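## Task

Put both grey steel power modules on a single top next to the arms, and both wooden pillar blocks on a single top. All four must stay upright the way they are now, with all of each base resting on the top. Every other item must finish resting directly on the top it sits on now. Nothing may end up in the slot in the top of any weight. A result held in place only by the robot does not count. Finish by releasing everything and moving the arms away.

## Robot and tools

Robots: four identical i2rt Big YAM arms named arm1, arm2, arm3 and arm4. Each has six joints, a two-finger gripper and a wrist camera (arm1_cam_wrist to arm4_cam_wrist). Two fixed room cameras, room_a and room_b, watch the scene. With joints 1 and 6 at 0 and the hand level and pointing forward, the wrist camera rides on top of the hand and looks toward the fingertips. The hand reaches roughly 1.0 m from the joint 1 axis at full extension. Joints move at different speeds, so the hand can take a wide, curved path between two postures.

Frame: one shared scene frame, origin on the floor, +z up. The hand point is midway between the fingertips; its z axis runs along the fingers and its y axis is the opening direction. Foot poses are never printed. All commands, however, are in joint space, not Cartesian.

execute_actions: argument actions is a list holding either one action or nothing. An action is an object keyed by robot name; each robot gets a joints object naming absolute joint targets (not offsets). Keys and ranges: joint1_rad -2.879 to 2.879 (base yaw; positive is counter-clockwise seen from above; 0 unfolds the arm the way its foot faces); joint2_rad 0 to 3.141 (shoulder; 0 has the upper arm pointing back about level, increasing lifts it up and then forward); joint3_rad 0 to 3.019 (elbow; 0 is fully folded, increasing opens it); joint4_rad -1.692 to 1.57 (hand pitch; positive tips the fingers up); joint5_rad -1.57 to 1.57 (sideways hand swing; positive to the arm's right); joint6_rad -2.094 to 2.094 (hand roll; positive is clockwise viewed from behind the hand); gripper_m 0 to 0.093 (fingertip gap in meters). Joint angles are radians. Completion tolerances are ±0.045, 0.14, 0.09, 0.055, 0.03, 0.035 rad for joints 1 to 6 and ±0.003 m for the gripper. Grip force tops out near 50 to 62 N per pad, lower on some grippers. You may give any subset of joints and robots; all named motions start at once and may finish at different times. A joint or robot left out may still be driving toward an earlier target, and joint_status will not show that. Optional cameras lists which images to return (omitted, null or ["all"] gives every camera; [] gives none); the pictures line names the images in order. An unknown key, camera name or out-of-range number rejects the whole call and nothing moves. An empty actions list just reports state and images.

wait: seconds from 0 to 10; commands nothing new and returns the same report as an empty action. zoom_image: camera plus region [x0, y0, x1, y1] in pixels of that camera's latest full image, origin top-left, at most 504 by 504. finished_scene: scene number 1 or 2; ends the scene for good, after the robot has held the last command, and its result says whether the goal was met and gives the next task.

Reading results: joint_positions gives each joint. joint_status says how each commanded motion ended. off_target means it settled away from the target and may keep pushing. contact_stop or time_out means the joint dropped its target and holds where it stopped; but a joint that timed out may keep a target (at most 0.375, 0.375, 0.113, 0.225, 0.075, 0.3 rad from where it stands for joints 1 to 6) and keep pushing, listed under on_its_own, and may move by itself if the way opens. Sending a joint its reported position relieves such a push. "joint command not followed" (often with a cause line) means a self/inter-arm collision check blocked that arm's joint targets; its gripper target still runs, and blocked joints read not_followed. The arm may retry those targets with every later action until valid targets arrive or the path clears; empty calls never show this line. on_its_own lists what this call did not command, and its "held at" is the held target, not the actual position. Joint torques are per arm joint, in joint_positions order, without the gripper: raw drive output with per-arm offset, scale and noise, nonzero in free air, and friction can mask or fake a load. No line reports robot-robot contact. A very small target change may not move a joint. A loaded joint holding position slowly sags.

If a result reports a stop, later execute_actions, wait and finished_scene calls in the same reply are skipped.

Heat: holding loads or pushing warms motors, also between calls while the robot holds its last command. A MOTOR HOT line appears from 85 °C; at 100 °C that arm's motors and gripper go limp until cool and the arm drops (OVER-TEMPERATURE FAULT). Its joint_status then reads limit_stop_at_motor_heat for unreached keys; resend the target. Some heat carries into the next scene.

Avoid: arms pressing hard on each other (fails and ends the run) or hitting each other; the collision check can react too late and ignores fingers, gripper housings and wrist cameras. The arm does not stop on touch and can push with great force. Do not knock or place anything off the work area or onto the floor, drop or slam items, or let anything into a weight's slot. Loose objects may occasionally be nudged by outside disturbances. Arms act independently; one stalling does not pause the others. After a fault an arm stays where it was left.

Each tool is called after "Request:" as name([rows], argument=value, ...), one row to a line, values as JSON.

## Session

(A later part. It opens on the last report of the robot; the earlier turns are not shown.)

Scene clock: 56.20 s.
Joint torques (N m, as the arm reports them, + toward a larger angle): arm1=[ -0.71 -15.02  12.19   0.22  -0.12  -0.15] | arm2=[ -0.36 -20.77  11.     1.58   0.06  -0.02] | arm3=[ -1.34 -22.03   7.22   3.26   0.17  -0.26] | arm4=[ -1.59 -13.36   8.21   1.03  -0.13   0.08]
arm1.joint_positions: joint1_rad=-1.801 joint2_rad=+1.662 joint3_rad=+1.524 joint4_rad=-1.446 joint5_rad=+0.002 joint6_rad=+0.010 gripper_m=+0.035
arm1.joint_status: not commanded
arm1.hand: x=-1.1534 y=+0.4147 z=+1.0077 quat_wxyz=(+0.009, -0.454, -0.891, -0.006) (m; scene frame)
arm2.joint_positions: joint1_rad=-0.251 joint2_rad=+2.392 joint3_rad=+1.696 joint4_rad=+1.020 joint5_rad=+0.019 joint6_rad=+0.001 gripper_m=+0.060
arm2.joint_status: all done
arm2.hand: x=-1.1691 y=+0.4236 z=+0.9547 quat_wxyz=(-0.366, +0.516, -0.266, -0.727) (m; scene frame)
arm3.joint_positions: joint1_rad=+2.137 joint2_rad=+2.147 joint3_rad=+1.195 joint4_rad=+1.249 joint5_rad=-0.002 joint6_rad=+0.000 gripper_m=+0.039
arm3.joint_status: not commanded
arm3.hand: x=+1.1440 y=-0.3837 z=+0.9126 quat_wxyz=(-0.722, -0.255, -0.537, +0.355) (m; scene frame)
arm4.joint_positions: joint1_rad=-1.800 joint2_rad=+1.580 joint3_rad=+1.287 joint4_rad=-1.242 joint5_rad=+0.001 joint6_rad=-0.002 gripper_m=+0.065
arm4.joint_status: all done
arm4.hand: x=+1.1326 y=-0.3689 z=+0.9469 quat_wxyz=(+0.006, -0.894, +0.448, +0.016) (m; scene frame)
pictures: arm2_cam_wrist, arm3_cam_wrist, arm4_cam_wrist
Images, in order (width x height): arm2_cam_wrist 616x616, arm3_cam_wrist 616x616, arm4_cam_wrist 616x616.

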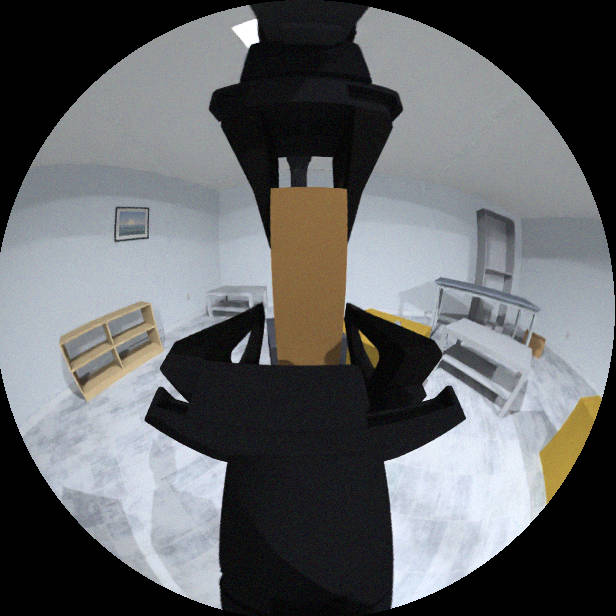

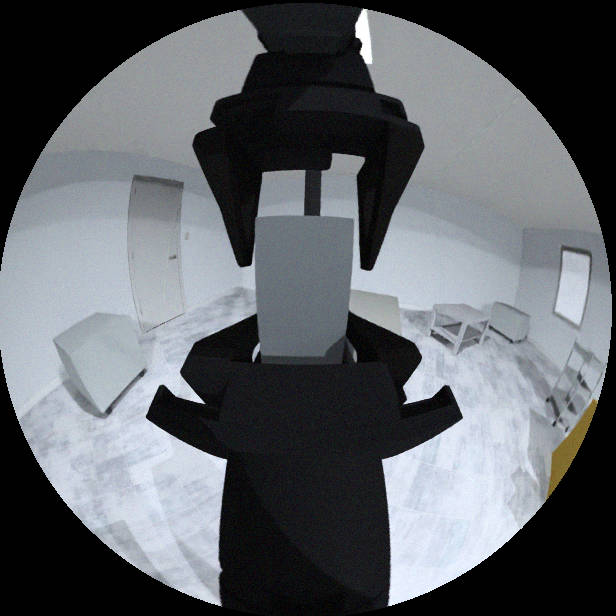

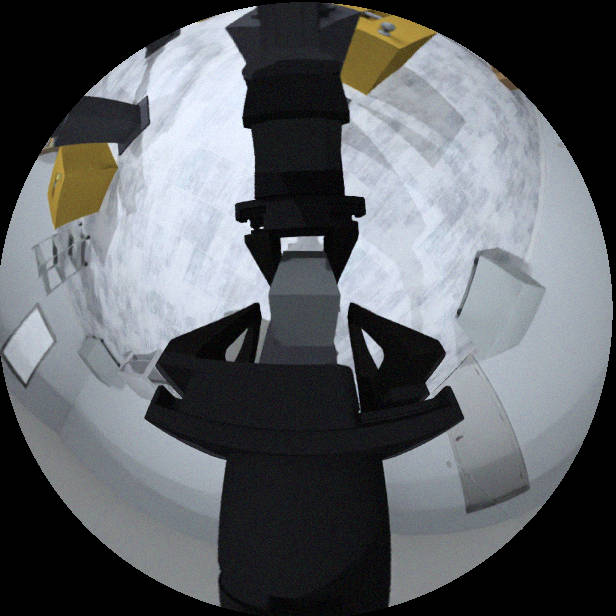

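Request:
execute_actions([
  {"arm2":{"joints":{"gripper_m":0.0}},"arm4":{"joints":{"gripper_m":0.0}}},
], cameras=["arm2_cam_wrist","arm4_cam_wrist"])

Scene clock: 57.20 s.
Joint torques (N m, as the arm reports them, + toward a larger angle): arm1=[ -0.71 -14.93  12.32   0.12  -0.26  -0.19] | arm2=[ -0.27 -20.75  10.96   1.59  -0.1   -0.01] | arm3=[ -1.37 -22.06   7.23   3.18   0.17  -0.25] | arm4=[ -1.58 -13.12   8.19   0.99  -0.11   0.07]
arm1.joint_positions: joint1_rad=-1.801 joint2_rad=+1.662 joint3_rad=+1.524 joint4_rad=-1.446 joint5_rad=+0.006 joint6_rad=+0.009 gripper_m=+0.035
arm1.joint_status: not commanded
arm1.hand: x=-1.1540 y=+0.4143 z=+1.0077 quat_wxyz=(+0.009, -0.454, -0.891, -0.004) (m; scene frame)
arm2.joint_positions: joint1_rad=-0.251 joint2_rad=+2.392 joint3_rad=+1.696 joint4_rad=+1.020 joint5_rad=+0.023 joint6_rad=+0.001 gripper_m=+0.034
arm2.joint_status: gripper_m off_target (ended at +0.034, target +0.000)
arm2.hand: x=-1.1685 y=+0.4240 z=+0.9546 quat_wxyz=(-0.367, +0.515, -0.268, -0.727) (m; scene frame)
arm3.joint_positions: joint1_rad=+2.137 joint2_rad=+2.147 joint3_rad=+1.195 joint4_rad=+1.251 joint5_rad=-0.002 joint6_rad=-0.001 gripper_m=+0.039
arm3.joint_status: not commanded
arm3.hand: x=+1.1440 y=-0.3837 z=+0.9130 quat_wxyz=(-0.722, -0.254, -0.536, +0.356) (m; scene frame)
arm4.joint_positions: joint1_rad=-1.800 joint2_rad=+1.580 joint3_rad=+1.287 joint4_rad=-1.241 joint5_rad=+0.000 joint6_rad=-0.001 gripper_m=+0.039
arm4.joint_status: gripper_m off_target (ended at +0.039, target +0.000)
arm4.hand: x=+1.1325 y=-0.3689 z=+0.9469 quat_wxyz=(+0.006, -0.894, +0.448, +0.016) (m; scene frame)
pictures: arm2_cam_wrist, arm4_cam_wrist
Images, in order (width x height): arm2_cam_wrist 616x616, arm4_cam_wrist 616x616.

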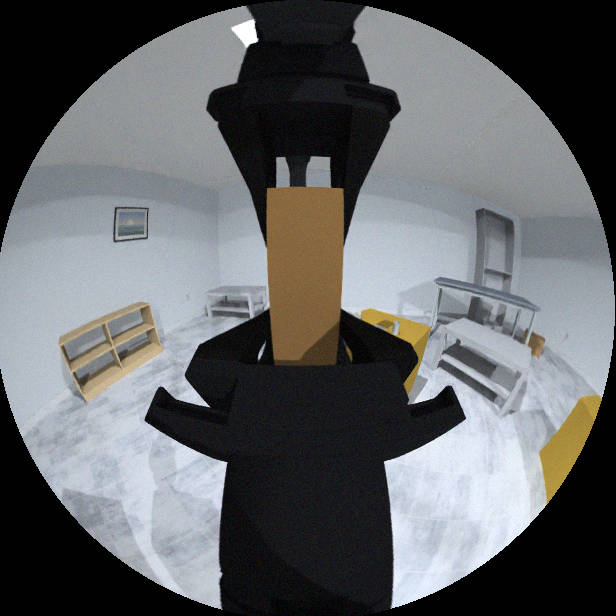

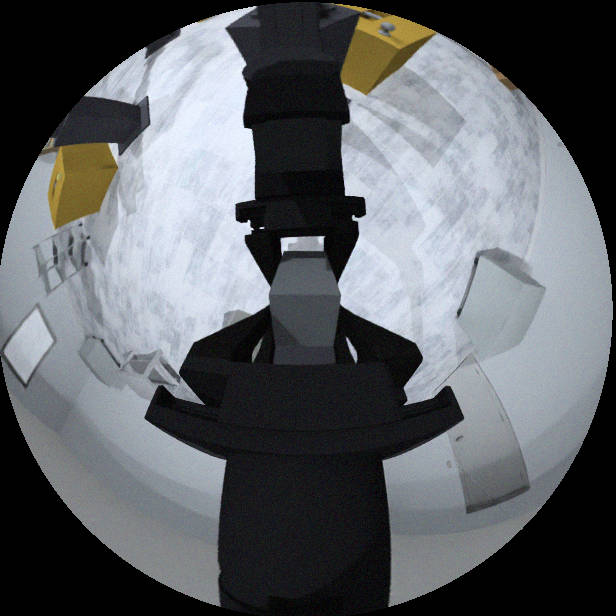

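Request:
execute_actions([
  {"arm1":{"joints":{"gripper_m":0.093}},"arm3":{"joints":{"gripper_m":0.093}}},
], cameras=[])

Request:
execute_actions([
  {"arm1":{"joints":{"joint2_rad":1.3}},"arm4":{"joints":{"joint2_rad":1.15,"joint4_rad":-1.6}},"arm3":{"joints":{"joint4_rad":0.2}}},
], cameras=["arm2_cam_wrist","arm4_cam_wrist","room_a"])

Scene clock: 60.37 s.
Joint torques (N m, as the arm reports them, + toward a larger angle): arm1=[ -0.98 -15.08  12.31  -0.08  -0.12  -0.18] | arm2=[ -0.36 -20.89  10.99   1.7   -0.1   -0.01] | arm3=[ -1.41 -21.64   7.27   2.72   0.17  -0.25] | arm4=[ -1.54 -13.11   8.49   0.98  -0.13   0.06]
arm1.joint_positions: joint1_rad=-1.801 joint2_rad=+1.662 joint3_rad=+1.524 joint4_rad=-1.446 joint5_rad=+0.002 joint6_rad=+0.009 gripper_m=+0.093
arm1.joint_status: all done
arm1.hand: x=-1.1535 y=+0.4147 z=+1.0077 quat_wxyz=(+0.009, -0.454, -0.891, -0.006) (m; scene frame)
arm2.joint_positions: joint1_rad=-0.251 joint2_rad=+2.392 joint3_rad=+1.696 joint4_rad=+1.018 joint5_rad=+0.023 joint6_rad=+0.001 gripper_m=+0.034
arm2.joint_status: not commanded
arm2.hand: x=-1.1689 y=+0.4239 z=+0.9543 quat_wxyz=(-0.366, +0.516, -0.268, -0.726) (m; scene frame)
arm3.joint_positions: joint1_rad=+2.137 joint2_rad=+2.147 joint3_rad=+1.195 joint4_rad=+1.261 joint5_rad=-0.002 joint6_rad=-0.001 gripper_m=+0.093
arm3.joint_status: all done
arm3.hand: x=+1.1435 y=-0.3830 z=+0.9155 quat_wxyz=(-0.725, -0.252, -0.532, +0.357) (m; scene frame)
arm4.joint_positions: joint1_rad=-1.800 joint2_rad=+1.580 joint3_rad=+1.282 joint4_rad=-1.241 joint5_rad=+0.001 joint6_rad=-0.001 gripper_m=+0.039
arm4.joint_status: not commanded
arm4.hand: x=+1.1334 y=-0.3701 z=+0.9452 quat_wxyz=(+0.005, -0.894, +0.449, +0.014) (m; scene frame)
pictures: none
No camera images: the call's "cameras" was empty. Leave "cameras" out to get every camera's image.

Scene clock: 61.97 s.
Joint torques (N m, as the arm reports them, + toward a larger angle): arm1=[-0.81 -9.45 11.93  0.9  -0.14 -0.19] | arm2=[ -0.3  -20.71  10.97   1.69  -0.1   -0.01] | arm3=[ -1.42 -21.89   7.14   0.87   0.16  -0.25] | arm4=[-1.62 -7.17  9.91  0.61 -0.12  0.07]
arm1.joint_positions: joint1_rad=-1.801 joint2_rad=+1.303 joint3_rad=+1.537 joint4_rad=-1.448 joint5_rad=+0.002 joint6_rad=+0.009 gripper_m=+0.093
arm1.joint_status: all done
arm1.hand: x=-1.1859 y=+0.4569 z=+1.1770 quat_wxyz=(-0.156, -0.448, -0.877, +0.076) (m; scene frame)
arm2.joint_positions: joint1_rad=-0.251 joint2_rad=+2.392 joint3_rad=+1.696 joint4_rad=+1.018 joint5_rad=+0.023 joint6_rad=+0.001 gripper_m=+0.034
arm2.joint_status: not commanded
arm2.hand: x=-1.1689 y=+0.4239 z=+0.9543 quat_wxyz=(-0.366, +0.516, -0.268, -0.726) (m; scene frame)
arm3.joint_positions: joint1_rad=+2.137 joint2_rad=+2.147 joint3_rad=+1.195 joint4_rad=+0.216 joint5_rad=-0.002 joint6_rad=-0.001 gripper_m=+0.093
arm3.joint_status: all done
arm3.hand: x=+1.1090 y=-0.3441 z=+0.6755 quat_wxyz=(-0.362, -0.397, -0.823, +0.183) (m; scene frame)
arm4.joint_positions: joint1_rad=-1.800 joint2_rad=+1.154 joint3_rad=+1.268 joint4_rad=-1.598 joint5_rad=+0.001 joint6_rad=-0.001 gripper_m=+0.039
arm4.joint_status: all done
arm4.hand: x=+1.2142 y=-0.4778 z=+1.0976 quat_wxyz=(+0.018, -0.893, +0.448, +0.038) (m; scene frame)
pictures: arm2_cam_wrist, arm4_cam_wrist, room_a
Images, in order (width x height): arm2_cam_wrist 616x616, arm4_cam_wrist 616x616, room_a 896x504.

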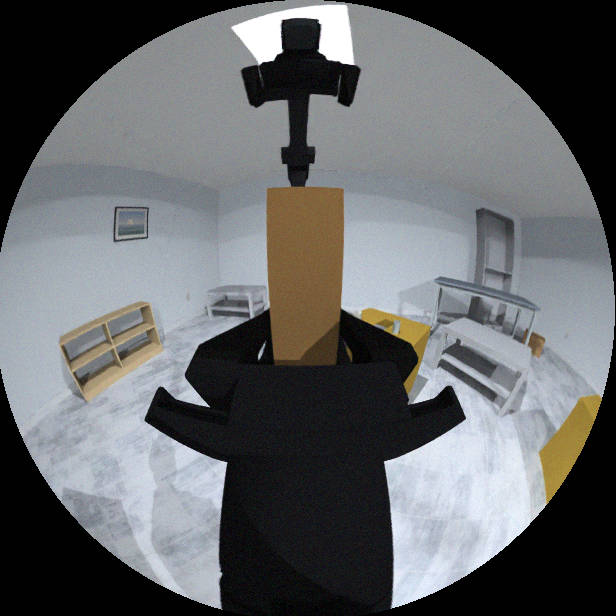

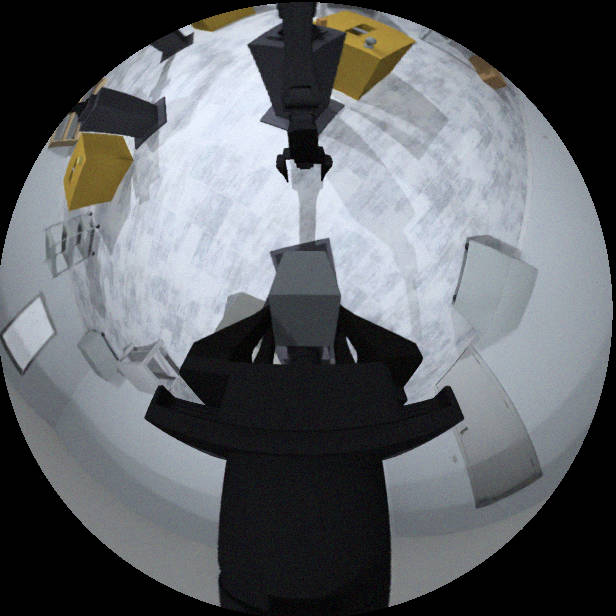

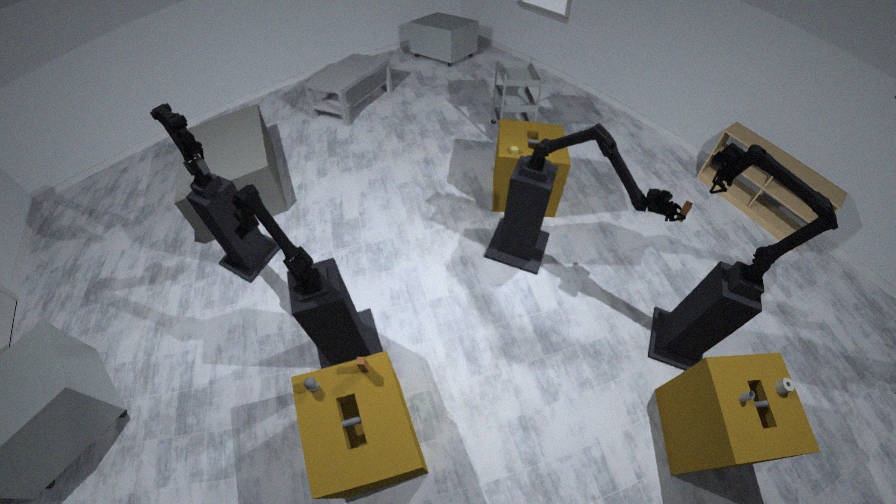

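Request:
execute_actions([
  {"arm1":{"joints":{"joint2_rad":0.7,"joint3_rad":1.0,"joint4_rad":-1.2}},"arm2":{"joints":{"joint1_rad":-1.65,"joint2_rad":2.53,"joint3_rad":1.74,"joint4_rad":1.17}},"arm3":{"joints":{"joint1_rad":0.25,"joint2_rad":1.82,"joint3_rad":1.93,"joint4_rad":-1.65}},"arm4":{"joints":{"joint1_rad":1.0}}},
], cameras=["arm4_cam_wrist","room_a"])

Scene clock: 64.97 s.
Joint torques (N m, as the arm reports them, + toward a larger angle): arm1=[-0.55 -0.15 10.8   1.98 -0.14 -0.18] | arm2=[ -1.35 -22.78   8.55   3.16  -0.14  -0.03] | arm3=[  1.43 -21.1   10.93  -0.41   0.07  -0.25] | arm4=[-0.53 -7.09  9.82  0.63 -0.04  0.06]
arm1.joint_positions: joint1_rad=-1.801 joint2_rad=+0.695 joint3_rad=+1.000 joint4_rad=-1.215 joint5_rad=+0.002 joint6_rad=+0.009 gripper_m=+0.093
arm1.joint_status: all done
arm1.hand: x=-1.2781 y=+0.5816 z=+1.1518 quat_wxyz=(-0.288, -0.431, -0.843, +0.141) (m; scene frame)
arm2.joint_positions: joint1_rad=-1.644 joint2_rad=+2.559 joint3_rad=+1.723 joint4_rad=+1.142 joint5_rad=+0.023 joint6_rad=+0.003 gripper_m=+0.034
arm2.joint_status: all done
arm2.hand: x=-0.0561 y=+0.3624 z=+0.8478 quat_wxyz=(-0.740, +0.225, -0.547, -0.321) (m; scene frame)
arm3.joint_positions: joint1_rad=+0.241 joint2_rad=+1.831 joint3_rad=+1.910 joint4_rad=-1.636 joint5_rad=+0.000 joint6_rad=-0.001 gripper_m=+0.093
arm3.joint_status: all done
arm3.hand: x=+0.1507 y=+0.0125 z=+1.0103 quat_wxyz=(-0.005, -0.985, -0.169, +0.013) (m; scene frame)
arm4.joint_positions: joint1_rad=+0.996 joint2_rad=+1.155 joint3_rad=+1.268 joint4_rad=-1.598 joint5_rad=-0.002 joint6_rad=+0.000 gripper_m=+0.039
arm4.joint_status: all done
arm4.hand: x=+1.5073 y=-1.0611 z=+1.0990 quat_wxyz=(-0.035, -0.595, -0.802, +0.027) (m; scene frame)
pictures: arm4_cam_wrist, room_a
Images, in order (width x height): arm4_cam_wrist 616x616, room_a 896x504.

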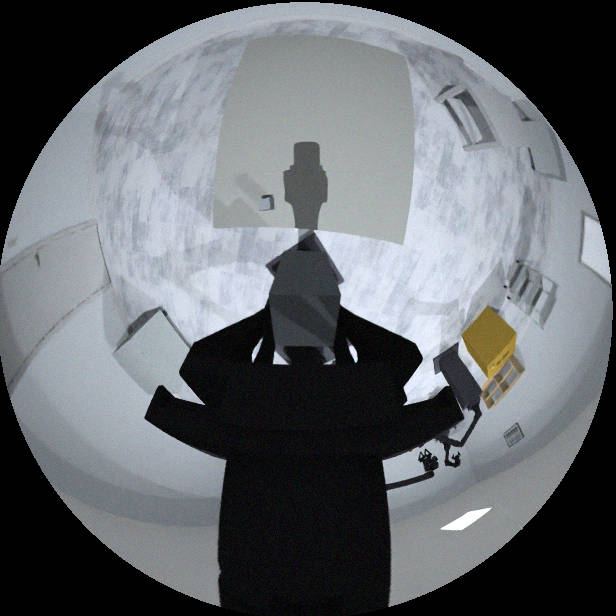

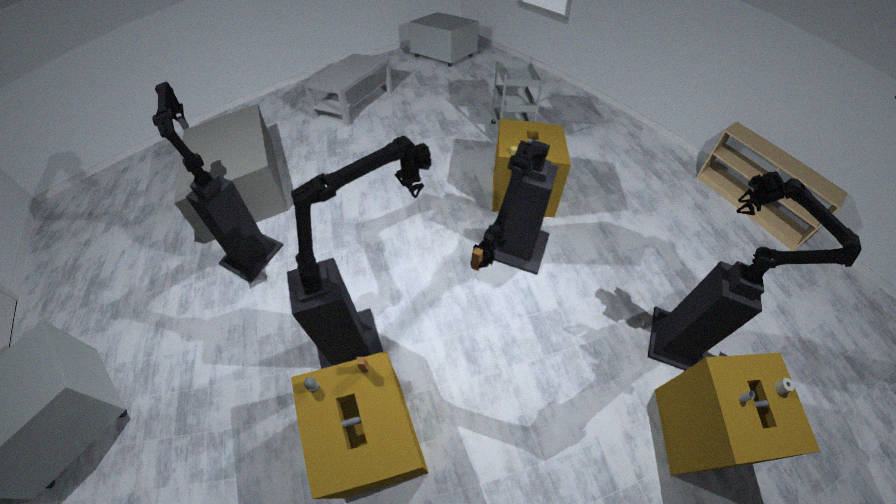

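Request:
execute_actions([
  {"arm2":{"joints":{"joint1_rad":-2.12,"joint4_rad":1.19}},"arm4":{"joints":{"joint2_rad":2.05,"joint3_rad":1.18,"joint4_rad":-0.635}}},
], cameras=["arm2_cam_wrist","arm3_cam_wrist","arm4_cam_wrist","room_b"])

Scene clock: 68.07 s.
Joint torques (N m, as the arm reports them, + toward a larger angle): arm1=[-1.19 -0.48 10.76  1.94 -0.16 -0.2 ] | arm2=[ -0.08 -22.52   8.52   3.14  -0.05  -0.04] | arm3=[  1.05 -20.86  11.03  -0.4    0.08  -0.26] | arm4=[ -0.63 -18.13   6.36   0.98  -0.04   0.06]
arm1.joint_positions: joint1_rad=-1.801 joint2_rad=+0.695 joint3_rad=+1.000 joint4_rad=-1.215 joint5_rad=+0.002 joint6_rad=+0.009 gripper_m=+0.093
arm1.joint_status: not commanded
arm1.hand: x=-1.2781 y=+0.5816 z=+1.1518 quat_wxyz=(-0.288, -0.431, -0.843, +0.141) (m; scene frame)
arm2.joint_positions: joint1_rad=-2.124 joint2_rad=+2.559 joint3_rad=+1.723 joint4_rad=+1.163 joint5_rad=+0.021 joint6_rad=+0.004 gripper_m=+0.034
arm2.joint_status: all done
arm2.hand: x=+0.1688 y=+0.0184 z=+0.8496 quat_wxyz=(-0.800, +0.089, -0.578, -0.137) (m; scene frame)
arm3.joint_positions: joint1_rad=+0.241 joint2_rad=+1.831 joint3_rad=+1.910 joint4_rad=-1.636 joint5_rad=+0.000 joint6_rad=-0.001 gripper_m=+0.093
arm3.joint_status: not commanded
arm3.hand: x=+0.1507 y=+0.0125 z=+1.0103 quat_wxyz=(-0.005, -0.985, -0.169, +0.013) (m; scene frame)
arm4.joint_positions: joint1_rad=+0.996 joint2_rad=+2.069 joint3_rad=+1.164 joint4_rad=-0.644 joint5_rad=-0.002 joint6_rad=+0.000 gripper_m=+0.039
arm4.joint_status: all done
arm4.hand: x=+1.5565 y=-1.2275 z=+0.6812 quat_wxyz=(-0.010, -0.596, -0.803, +0.008) (m; scene frame)
pictures: arm2_cam_wrist, arm3_cam_wrist, arm4_cam_wrist, room_b
Images, in order (width x height): arm2_cam_wrist 616x616, arm3_cam_wrist 616x616, arm4_cam_wrist 616x616, room_b 896x504.

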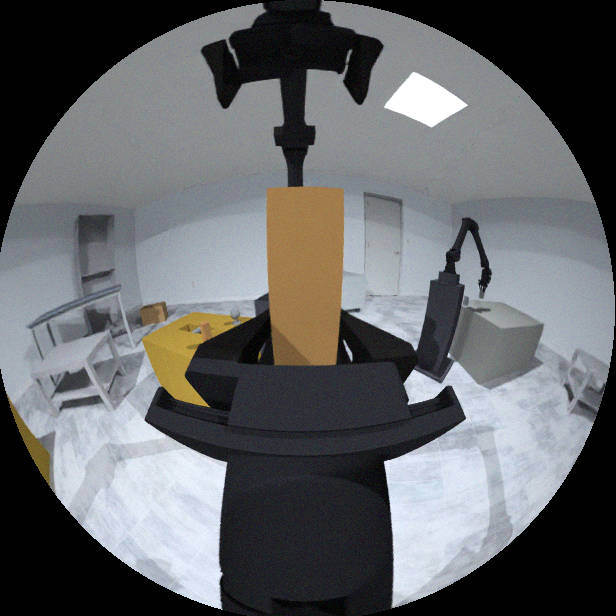

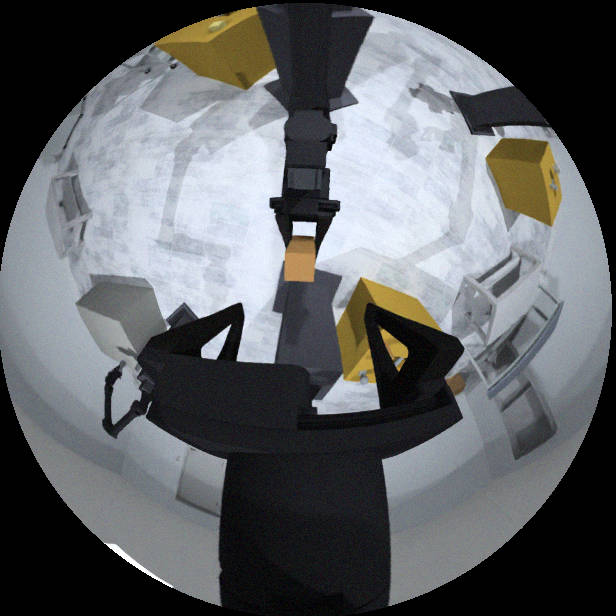

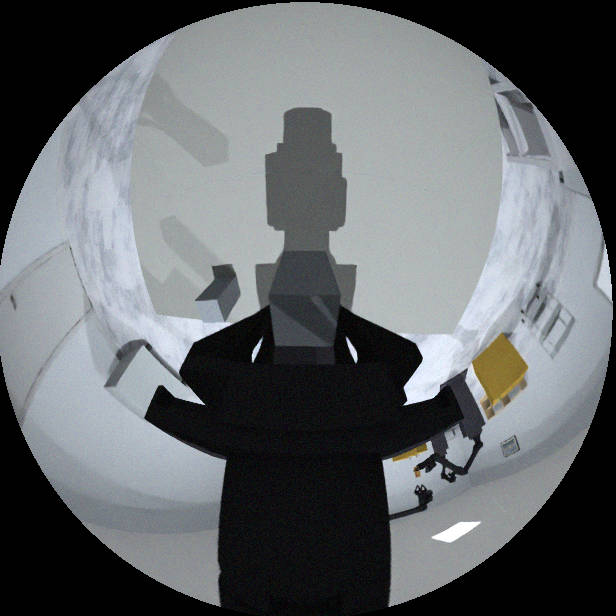

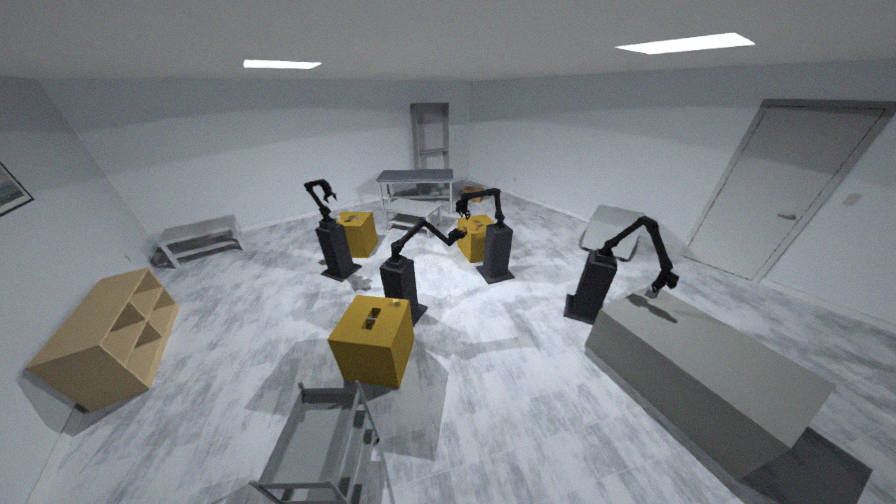

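Request:
zoom_image(camera="arm4_cam_wrist", region=[170, 250, 270, 340])

Request:
zoom_image(camera="arm3_cam_wrist", region=[238, 200, 378, 320])

Region (170, 250, 270, 340) of arm4_cam_wrist's 616x616 image, scaled by 5.040, with more detail than that image has; it fills the top 454 rows of this view, and the rest is white.

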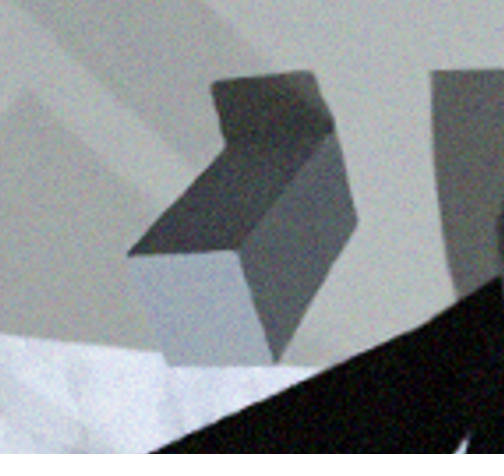

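Region (238, 200, 378, 320) of arm3_cam_wrist's 616x616 image, scaled by 3.600, with more detail than that image has; it fills the top 432 rows of this view, and the rest is white.

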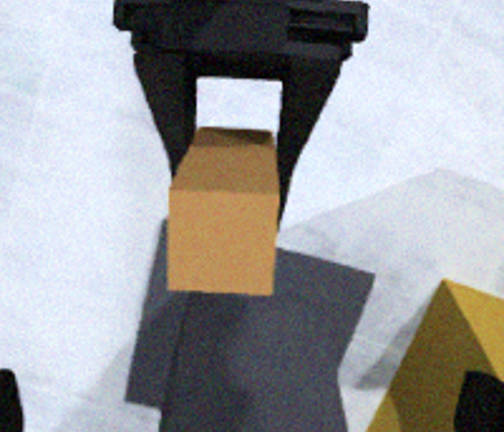

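Request:
execute_actions([
  {"arm3":{"joints":{"joint1_rad":0.265,"joint2_rad":1.835,"joint3_rad":1.63,"joint4_rad":-1.345,"joint6_rad":0.04}},"arm4":{"joints":{"joint2_rad":2.245,"joint4_rad":-0.45}}},
], cameras=["arm2_cam_wrist","arm3_cam_wrist","arm4_cam_wrist"])

Scene clock: 71.37 s.
Joint torques (N m, as the arm reports them, + toward a larger angle): arm1=[-0.7  -0.7  10.78  2.03 -0.13 -0.23] | arm2=[ -0.33 -22.57   8.49   3.14  -0.05  -0.04] | arm3=[  1.36 -18.79   9.62   0.91   0.08  -0.02] | arm4=[ -0.65 -19.56   5.18   0.91  -0.04   0.06]
arm1.joint_positions: joint1_rad=-1.801 joint2_rad=+0.695 joint3_rad=+1.000 joint4_rad=-1.215 joint5_rad=+0.002 joint6_rad=+0.009 gripper_m=+0.093
arm1.joint_status: not commanded
arm1.hand: x=-1.2781 y=+0.5816 z=+1.1518 quat_wxyz=(-0.288, -0.431, -0.843, +0.141) (m; scene frame)
arm2.joint_positions: joint1_rad=-2.124 joint2_rad=+2.559 joint3_rad=+1.723 joint4_rad=+1.163 joint5_rad=+0.021 joint6_rad=+0.004 gripper_m=+0.034
arm2.joint_status: not commanded
arm2.hand: x=+0.1688 y=+0.0184 z=+0.8496 quat_wxyz=(-0.800, +0.089, -0.578, -0.137) (m; scene frame)
arm3.joint_positions: joint1_rad=+0.253 joint2_rad=+1.828 joint3_rad=+1.624 joint4_rad=-1.361 joint5_rad=+0.000 joint6_rad=+0.026 gripper_m=+0.093
arm3.joint_status: all done
arm3.hand: x=+0.1611 y=+0.0086 z=+0.9033 quat_wxyz=(-0.004, -0.987, -0.162, +0.009) (m; scene frame)
arm4.joint_positions: joint1_rad=+0.996 joint2_rad=+2.274 joint3_rad=+1.162 joint4_rad=-0.459 joint5_rad=-0.002 joint6_rad=+0.000 gripper_m=+0.039
arm4.joint_status: all done
arm4.hand: x=+1.5517 y=-1.2126 z=+0.5840 quat_wxyz=(-0.001, -0.596, -0.803, +0.001) (m; scene frame)
pictures: arm2_cam_wrist, arm3_cam_wrist, arm4_cam_wrist
Images, in order (width x height): arm2_cam_wrist 616x616, arm3_cam_wrist 616x616, arm4_cam_wrist 616x616.

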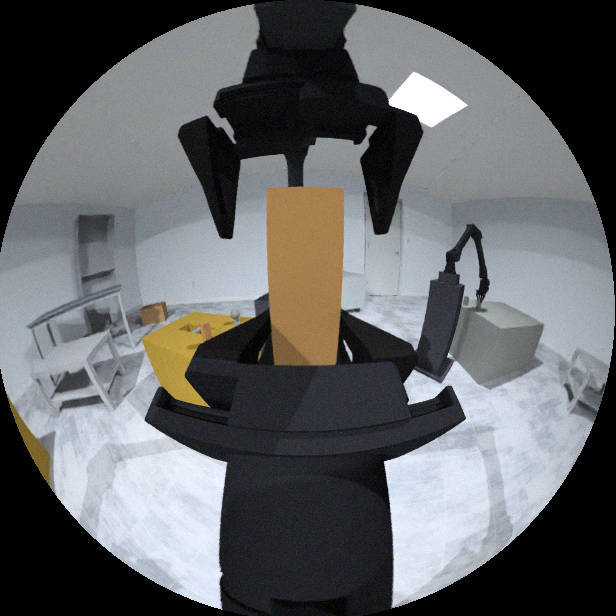

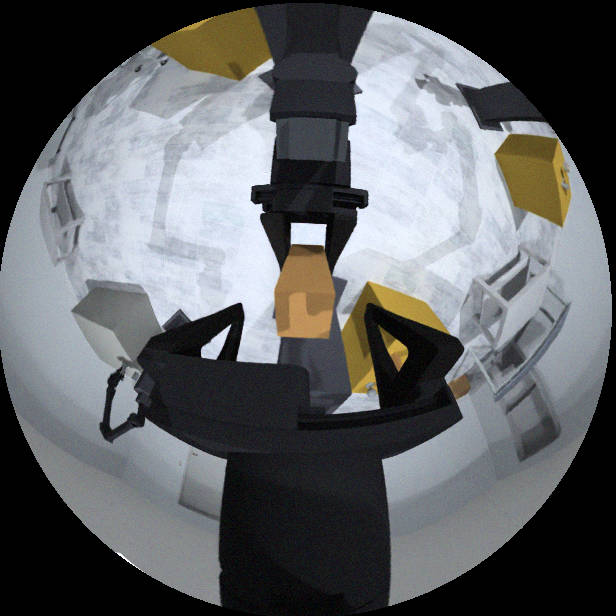

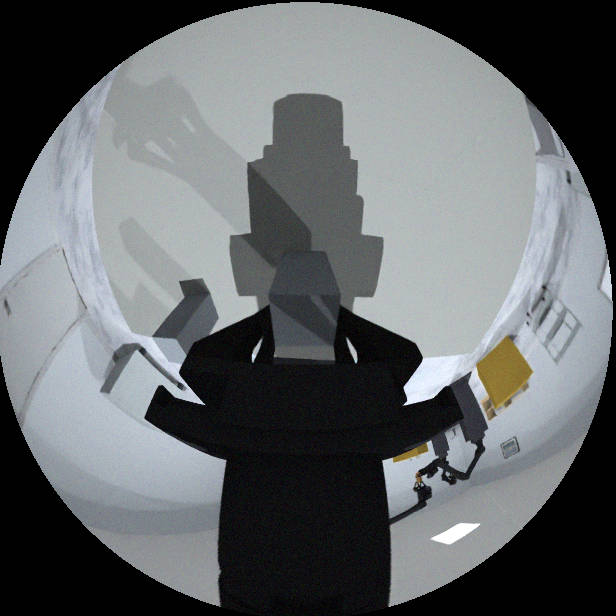

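Request:
execute_actions([
  {"arm3":{"joints":{"joint2_rad":1.87,"joint4_rad":-1.325,"gripper_m":0.06}},"arm4":{"joints":{"joint2_rad":2.275,"joint4_rad":-0.41}}},
], cameras=["arm3_cam_wrist","arm4_cam_wrist"])

Scene clock: 72.80 s.
Joint torques (N m, as the arm reports them, + toward a larger angle): arm1=[-1.45 -0.42 10.73  2.08 -0.1  -0.2 ] | arm2=[ -0.38 -22.57   8.53   3.14  -0.04  -0.03] | arm3=[  1.4  -18.31   9.64   0.88   0.08  -0.02] | arm4=[ -0.63 -17.14   5.22   1.07  -0.04   0.06]
arm1.joint_positions: joint1_rad=-1.801 joint2_rad=+0.695 joint3_rad=+1.000 joint4_rad=-1.215 joint5_rad=+0.002 joint6_rad=+0.009 gripper_m=+0.093
arm1.joint_status: not commanded
arm1.hand: x=-1.2781 y=+0.5816 z=+1.1518 quat_wxyz=(-0.288, -0.431, -0.843, +0.141) (m; scene frame)
arm2.joint_positions: joint1_rad=-2.124 joint2_rad=+2.559 joint3_rad=+1.723 joint4_rad=+1.163 joint5_rad=+0.021 joint6_rad=+0.004 gripper_m=+0.034
arm2.joint_status: not commanded
arm2.hand: x=+0.1688 y=+0.0184 z=+0.8496 quat_wxyz=(-0.800, +0.089, -0.578, -0.137) (m; scene frame)
arm3.joint_positions: joint1_rad=+0.253 joint2_rad=+1.848 joint3_rad=+1.624 joint4_rad=-1.341 joint5_rad=+0.000 joint6_rad=+0.026 gripper_m=+0.060
arm3.joint_status: all done
arm3.hand: x=+0.1558 y=+0.0066 z=+0.8925 quat_wxyz=(-0.004, -0.987, -0.162, +0.009) (m; scene frame)
arm4.joint_positions: joint1_rad=+0.996 joint2_rad=+2.274 joint3_rad=+1.162 joint4_rad=-0.420 joint5_rad=-0.002 joint6_rad=+0.000 gripper_m=+0.039
arm4.joint_status: all done
arm4.hand: x=+1.5545 y=-1.2216 z=+0.5842 quat_wxyz=(-0.016, -0.596, -0.803, +0.013) (m; scene frame)
pictures: arm3_cam_wrist, arm4_cam_wrist
Images, in order (width x height): arm3_cam_wrist 616x616, arm4_cam_wrist 616x616.

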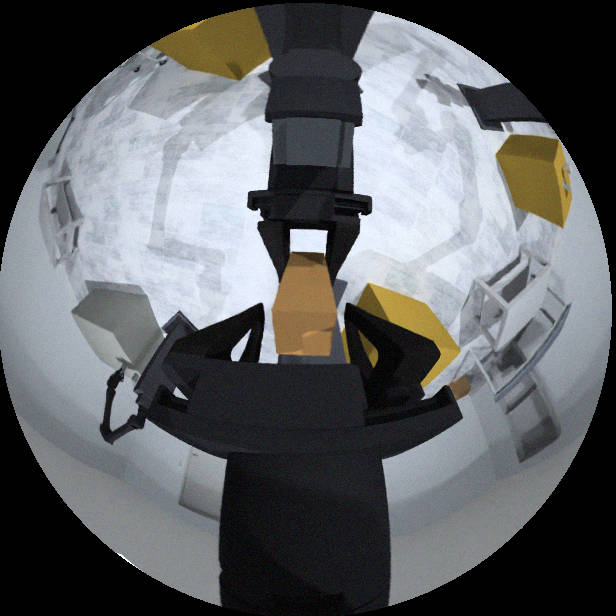

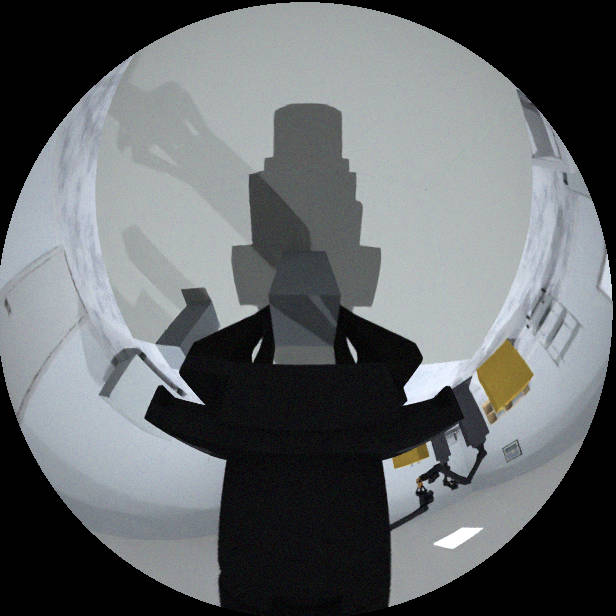

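Request:
execute_actions([
  {"arm3":{"joints":{"gripper_m":0.0}},"arm4":{"joints":{"joint2_rad":2.315}}},
], cameras=["arm3_cam_wrist","arm4_cam_wrist"])

Scene clock: 73.73 s.
Joint torques (N m, as the arm reports them, + toward a larger angle): arm1=[-0.98 -0.19 10.7   2.02 -0.12 -0.22] | arm2=[ -0.35 -22.56   8.52   3.05   0.03  -0.03] | arm3=[  1.48 -17.81   9.65   0.87  -0.01  -0.07] | arm4=[ -0.59 -16.13   4.84   0.84  -0.07   0.06]
arm1.joint_positions: joint1_rad=-1.801 joint2_rad=+0.695 joint3_rad=+1.000 joint4_rad=-1.215 joint5_rad=+0.002 joint6_rad=+0.009 gripper_m=+0.093
arm1.joint_status: not commanded
arm1.hand: x=-1.2781 y=+0.5816 z=+1.1518 quat_wxyz=(-0.288, -0.431, -0.843, +0.141) (m; scene frame)
arm2.joint_positions: joint1_rad=-2.124 joint2_rad=+2.559 joint3_rad=+1.723 joint4_rad=+1.164 joint5_rad=+0.020 joint6_rad=+0.003 gripper_m=+0.034
arm2.joint_status: not commanded
arm2.hand: x=+0.1686 y=+0.0186 z=+0.8500 quat_wxyz=(-0.800, +0.090, -0.577, -0.138) (m; scene frame)
arm3.joint_positions: joint1_rad=+0.253 joint2_rad=+1.848 joint3_rad=+1.624 joint4_rad=-1.339 joint5_rad=+0.002 joint6_rad=+0.031 gripper_m=+0.034
arm3.joint_status: gripper_m off_target (ended at +0.034, target +0.000)
arm3.hand: x=+0.1555 y=+0.0068 z=+0.8925 quat_wxyz=(-0.003, -0.987, -0.159, +0.009) (m; scene frame)
arm4.joint_positions: joint1_rad=+0.996 joint2_rad=+2.300 joint3_rad=+1.164 joint4_rad=-0.416 joint5_rad=-0.001 joint6_rad=+0.000 gripper_m=+0.039
arm4.joint_status: all done
arm4.hand: x=+1.5524 y=-1.2149 z=+0.5722 quat_wxyz=(-0.008, -0.596, -0.803, +0.007) (m; scene frame)
pictures: arm3_cam_wrist, arm4_cam_wrist
Images, in order (width x height): arm3_cam_wrist 616x616, arm4_cam_wrist 616x616.

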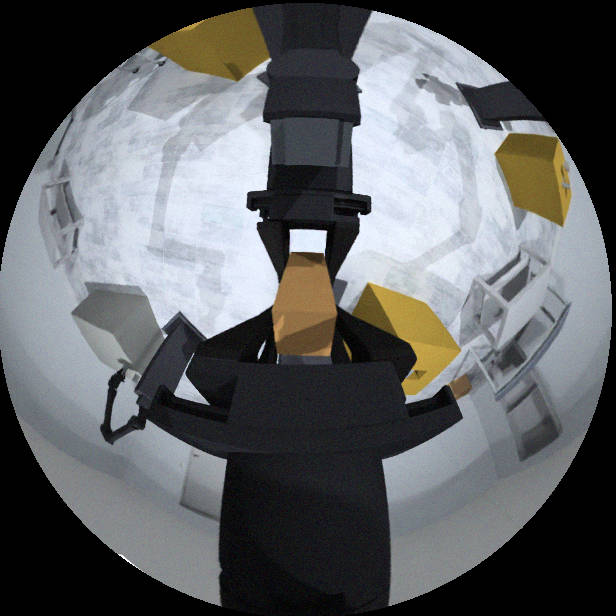

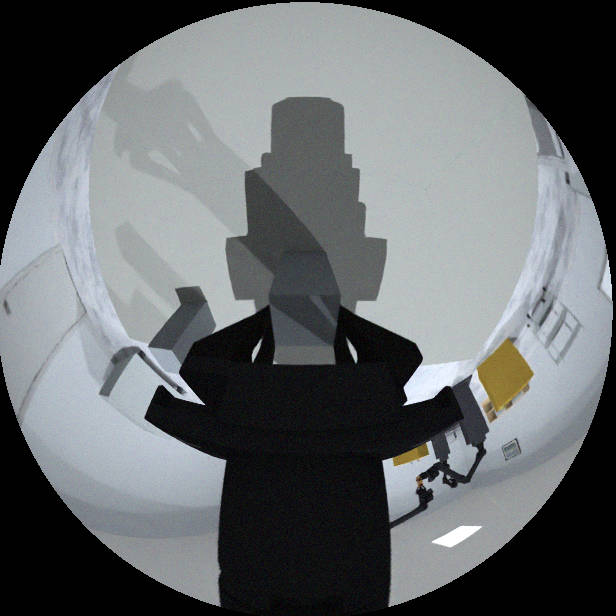

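Request:
execute_actions([
  {"arm2":{"joints":{"gripper_m":0.093}},"arm4":{"joints":{"gripper_m":0.075,"joint2_rad":2.29}}},
], cameras=[])

Request:
execute_actions([
  {"arm2":{"joints":{"joint4_rad":0.4}},"arm3":{"joints":{"joint2_rad":1.6,"joint4_rad":-1.58}},"arm4":{"joints":{"joint2_rad":2.02,"joint4_rad":-0.66}}},
])

Scene clock: 75.67 s.
Joint torques (N m, as the arm reports them, + toward a larger angle): arm1=[-0.76 -0.73 10.88  2.09 -0.09 -0.25] | arm2=[ -0.53 -22.64   8.6    2.85   0.02  -0.03] | arm3=[  1.44 -17.87   9.66   0.85   0.    -0.07] | arm4=[ -0.66 -18.31   4.88   0.85  -0.06   0.06]
arm1.joint_positions: joint1_rad=-1.801 joint2_rad=+0.695 joint3_rad=+1.000 joint4_rad=-1.215 joint5_rad=+0.002 joint6_rad=+0.009 gripper_m=+0.093
arm1.joint_status: not commanded
arm1.hand: x=-1.2781 y=+0.5816 z=+1.1518 quat_wxyz=(-0.288, -0.431, -0.843, +0.141) (m; scene frame)
arm2.joint_positions: joint1_rad=-2.124 joint2_rad=+2.558 joint3_rad=+1.723 joint4_rad=+1.169 joint5_rad=+0.020 joint6_rad=+0.003 gripper_m=+0.093
arm2.joint_status: all done
arm2.hand: x=+0.1683 y=+0.0185 z=+0.8517 quat_wxyz=(-0.802, +0.089, -0.575, -0.138) (m; scene frame)
arm3.joint_positions: joint1_rad=+0.253 joint2_rad=+1.849 joint3_rad=+1.624 joint4_rad=-1.339 joint5_rad=+0.002 joint6_rad=+0.031 gripper_m=+0.034
arm3.joint_status: not commanded
arm3.hand: x=+0.1554 y=+0.0068 z=+0.8916 quat_wxyz=(-0.003, -0.987, -0.159, +0.009) (m; scene frame)
arm4.joint_positions: joint1_rad=+0.996 joint2_rad=+2.300 joint3_rad=+1.164 joint4_rad=-0.416 joint5_rad=-0.001 joint6_rad=+0.000 gripper_m=+0.075
arm4.joint_status: all done
arm4.hand: x=+1.5524 y=-1.2149 z=+0.5722 quat_wxyz=(-0.008, -0.596, -0.803, +0.007) (m; scene frame)
pictures: none
No camera images: the call's "cameras" was empty. Leave "cameras" out to get every camera's image.

Scene clock: 77.07 s.
Joint torques (N m, as the arm reports them, + toward a larger angle): arm1=[-1.15 -0.65 10.72  2.01 -0.13 -0.17] | arm2=[ -0.4  -22.58   8.68   1.65   0.03  -0.03] | arm3=[  1.37 -15.22  11.    -0.27   0.    -0.07] | arm4=[ -0.65 -15.25   6.79   0.37  -0.06   0.06]
arm1.joint_positions: joint1_rad=-1.801 joint2_rad=+0.695 joint3_rad=+1.000 joint4_rad=-1.215 joint5_rad=+0.002 joint6_rad=+0.009 gripper_m=+0.093
arm1.joint_status: not commanded
arm1.hand: x=-1.2781 y=+0.5816 z=+1.1518 quat_wxyz=(-0.288, -0.431, -0.843, +0.141) (m; scene frame)
arm2.joint_positions: joint1_rad=-2.124 joint2_rad=+2.557 joint3_rad=+1.723 joint4_rad=+0.411 joint5_rad=+0.020 joint6_rad=+0.003 gripper_m=+0.093
arm2.joint_status: all done
arm2.hand: x=+0.1596 y=+0.0165 z=+0.6710 quat_wxyz=(-0.534, +0.137, -0.830, -0.089) (m; scene frame)
arm3.joint_positions: joint1_rad=+0.253 joint2_rad=+1.591 joint3_rad=+1.612 joint4_rad=-1.569 joint5_rad=+0.002 joint6_rad=+0.031 gripper_m=+0.034
arm3.joint_status: all done
arm3.hand: x=+0.2320 y=+0.0355 z=+1.0158 quat_wxyz=(-0.005, -0.987, -0.159, +0.017) (m; scene frame)
arm4.joint_positions: joint1_rad=+0.996 joint2_rad=+2.006 joint3_rad=+1.165 joint4_rad=-0.654 joint5_rad=-0.001 joint6_rad=+0.000 gripper_m=+0.075
arm4.joint_status: all done
arm4.hand: x=+1.5603 y=-1.2399 z=+0.7126 quat_wxyz=(-0.032, -0.595, -0.802, +0.024) (m; scene frame)
pictures: arm1_cam_wrist, arm2_cam_wrist, arm3_cam_wrist, arm4_cam_wrist, room_a, room_b
Images, in order (width x height): arm1_cam_wrist 616x616, arm2_cam_wrist 616x616, arm3_cam_wrist 616x616, arm4_cam_wrist 616x616, room_a 896x504, room_b 896x504.

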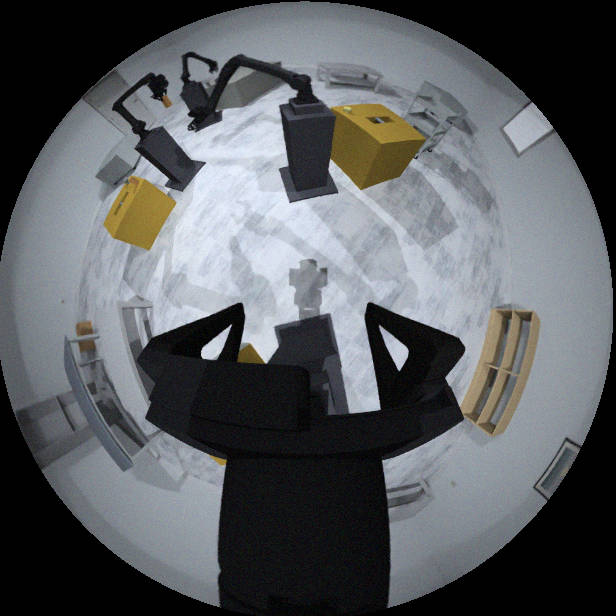

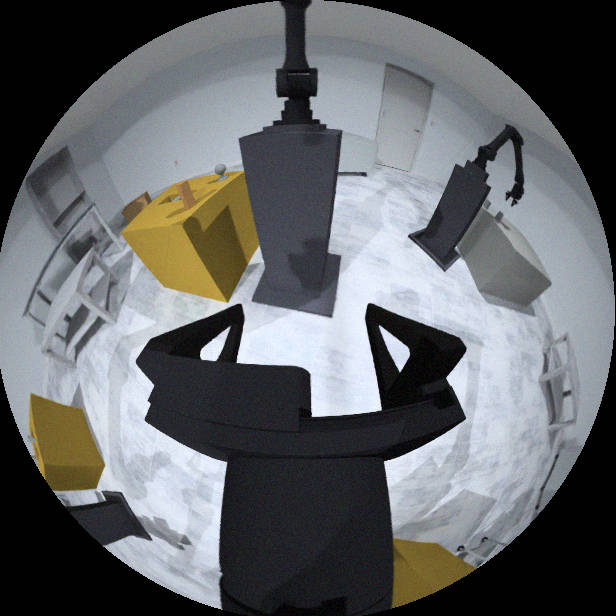

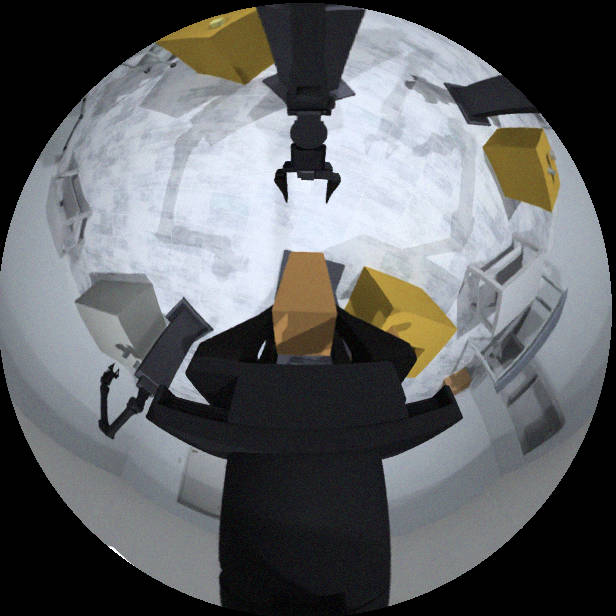

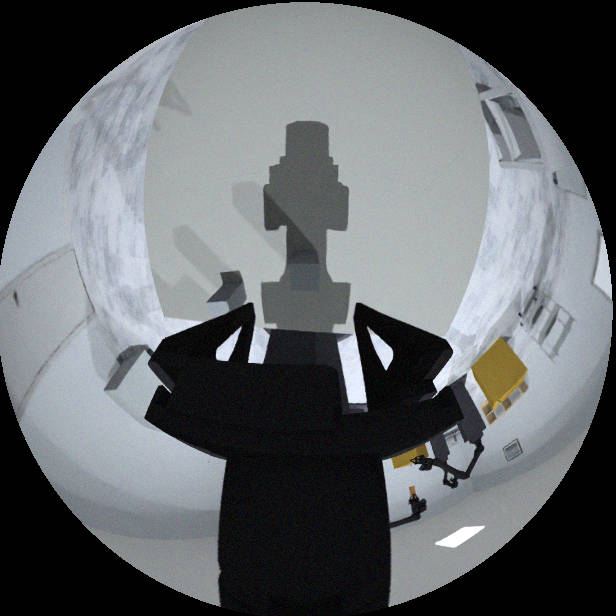

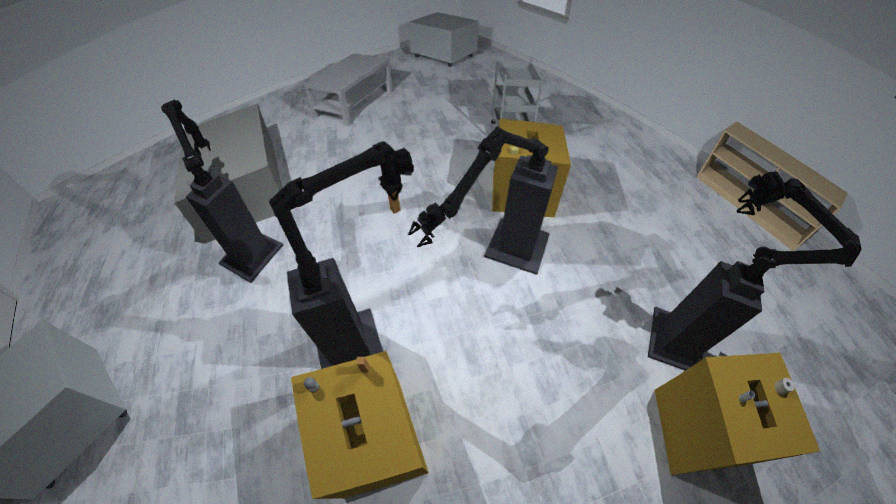

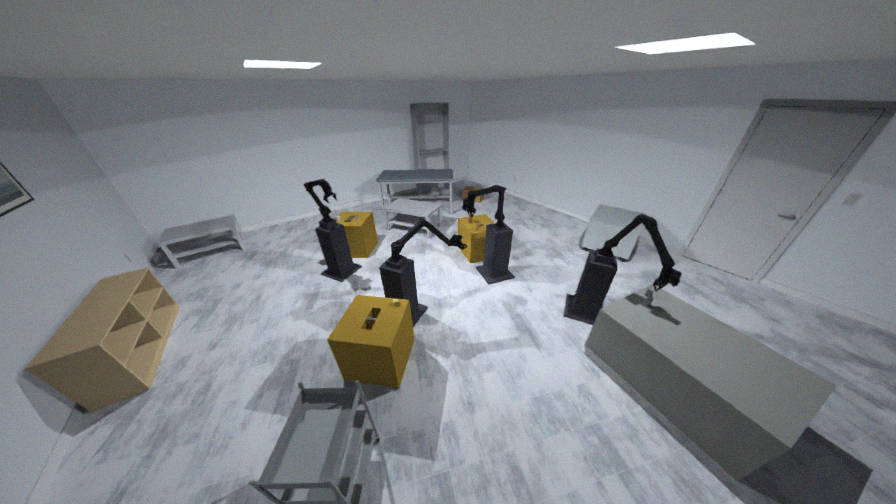

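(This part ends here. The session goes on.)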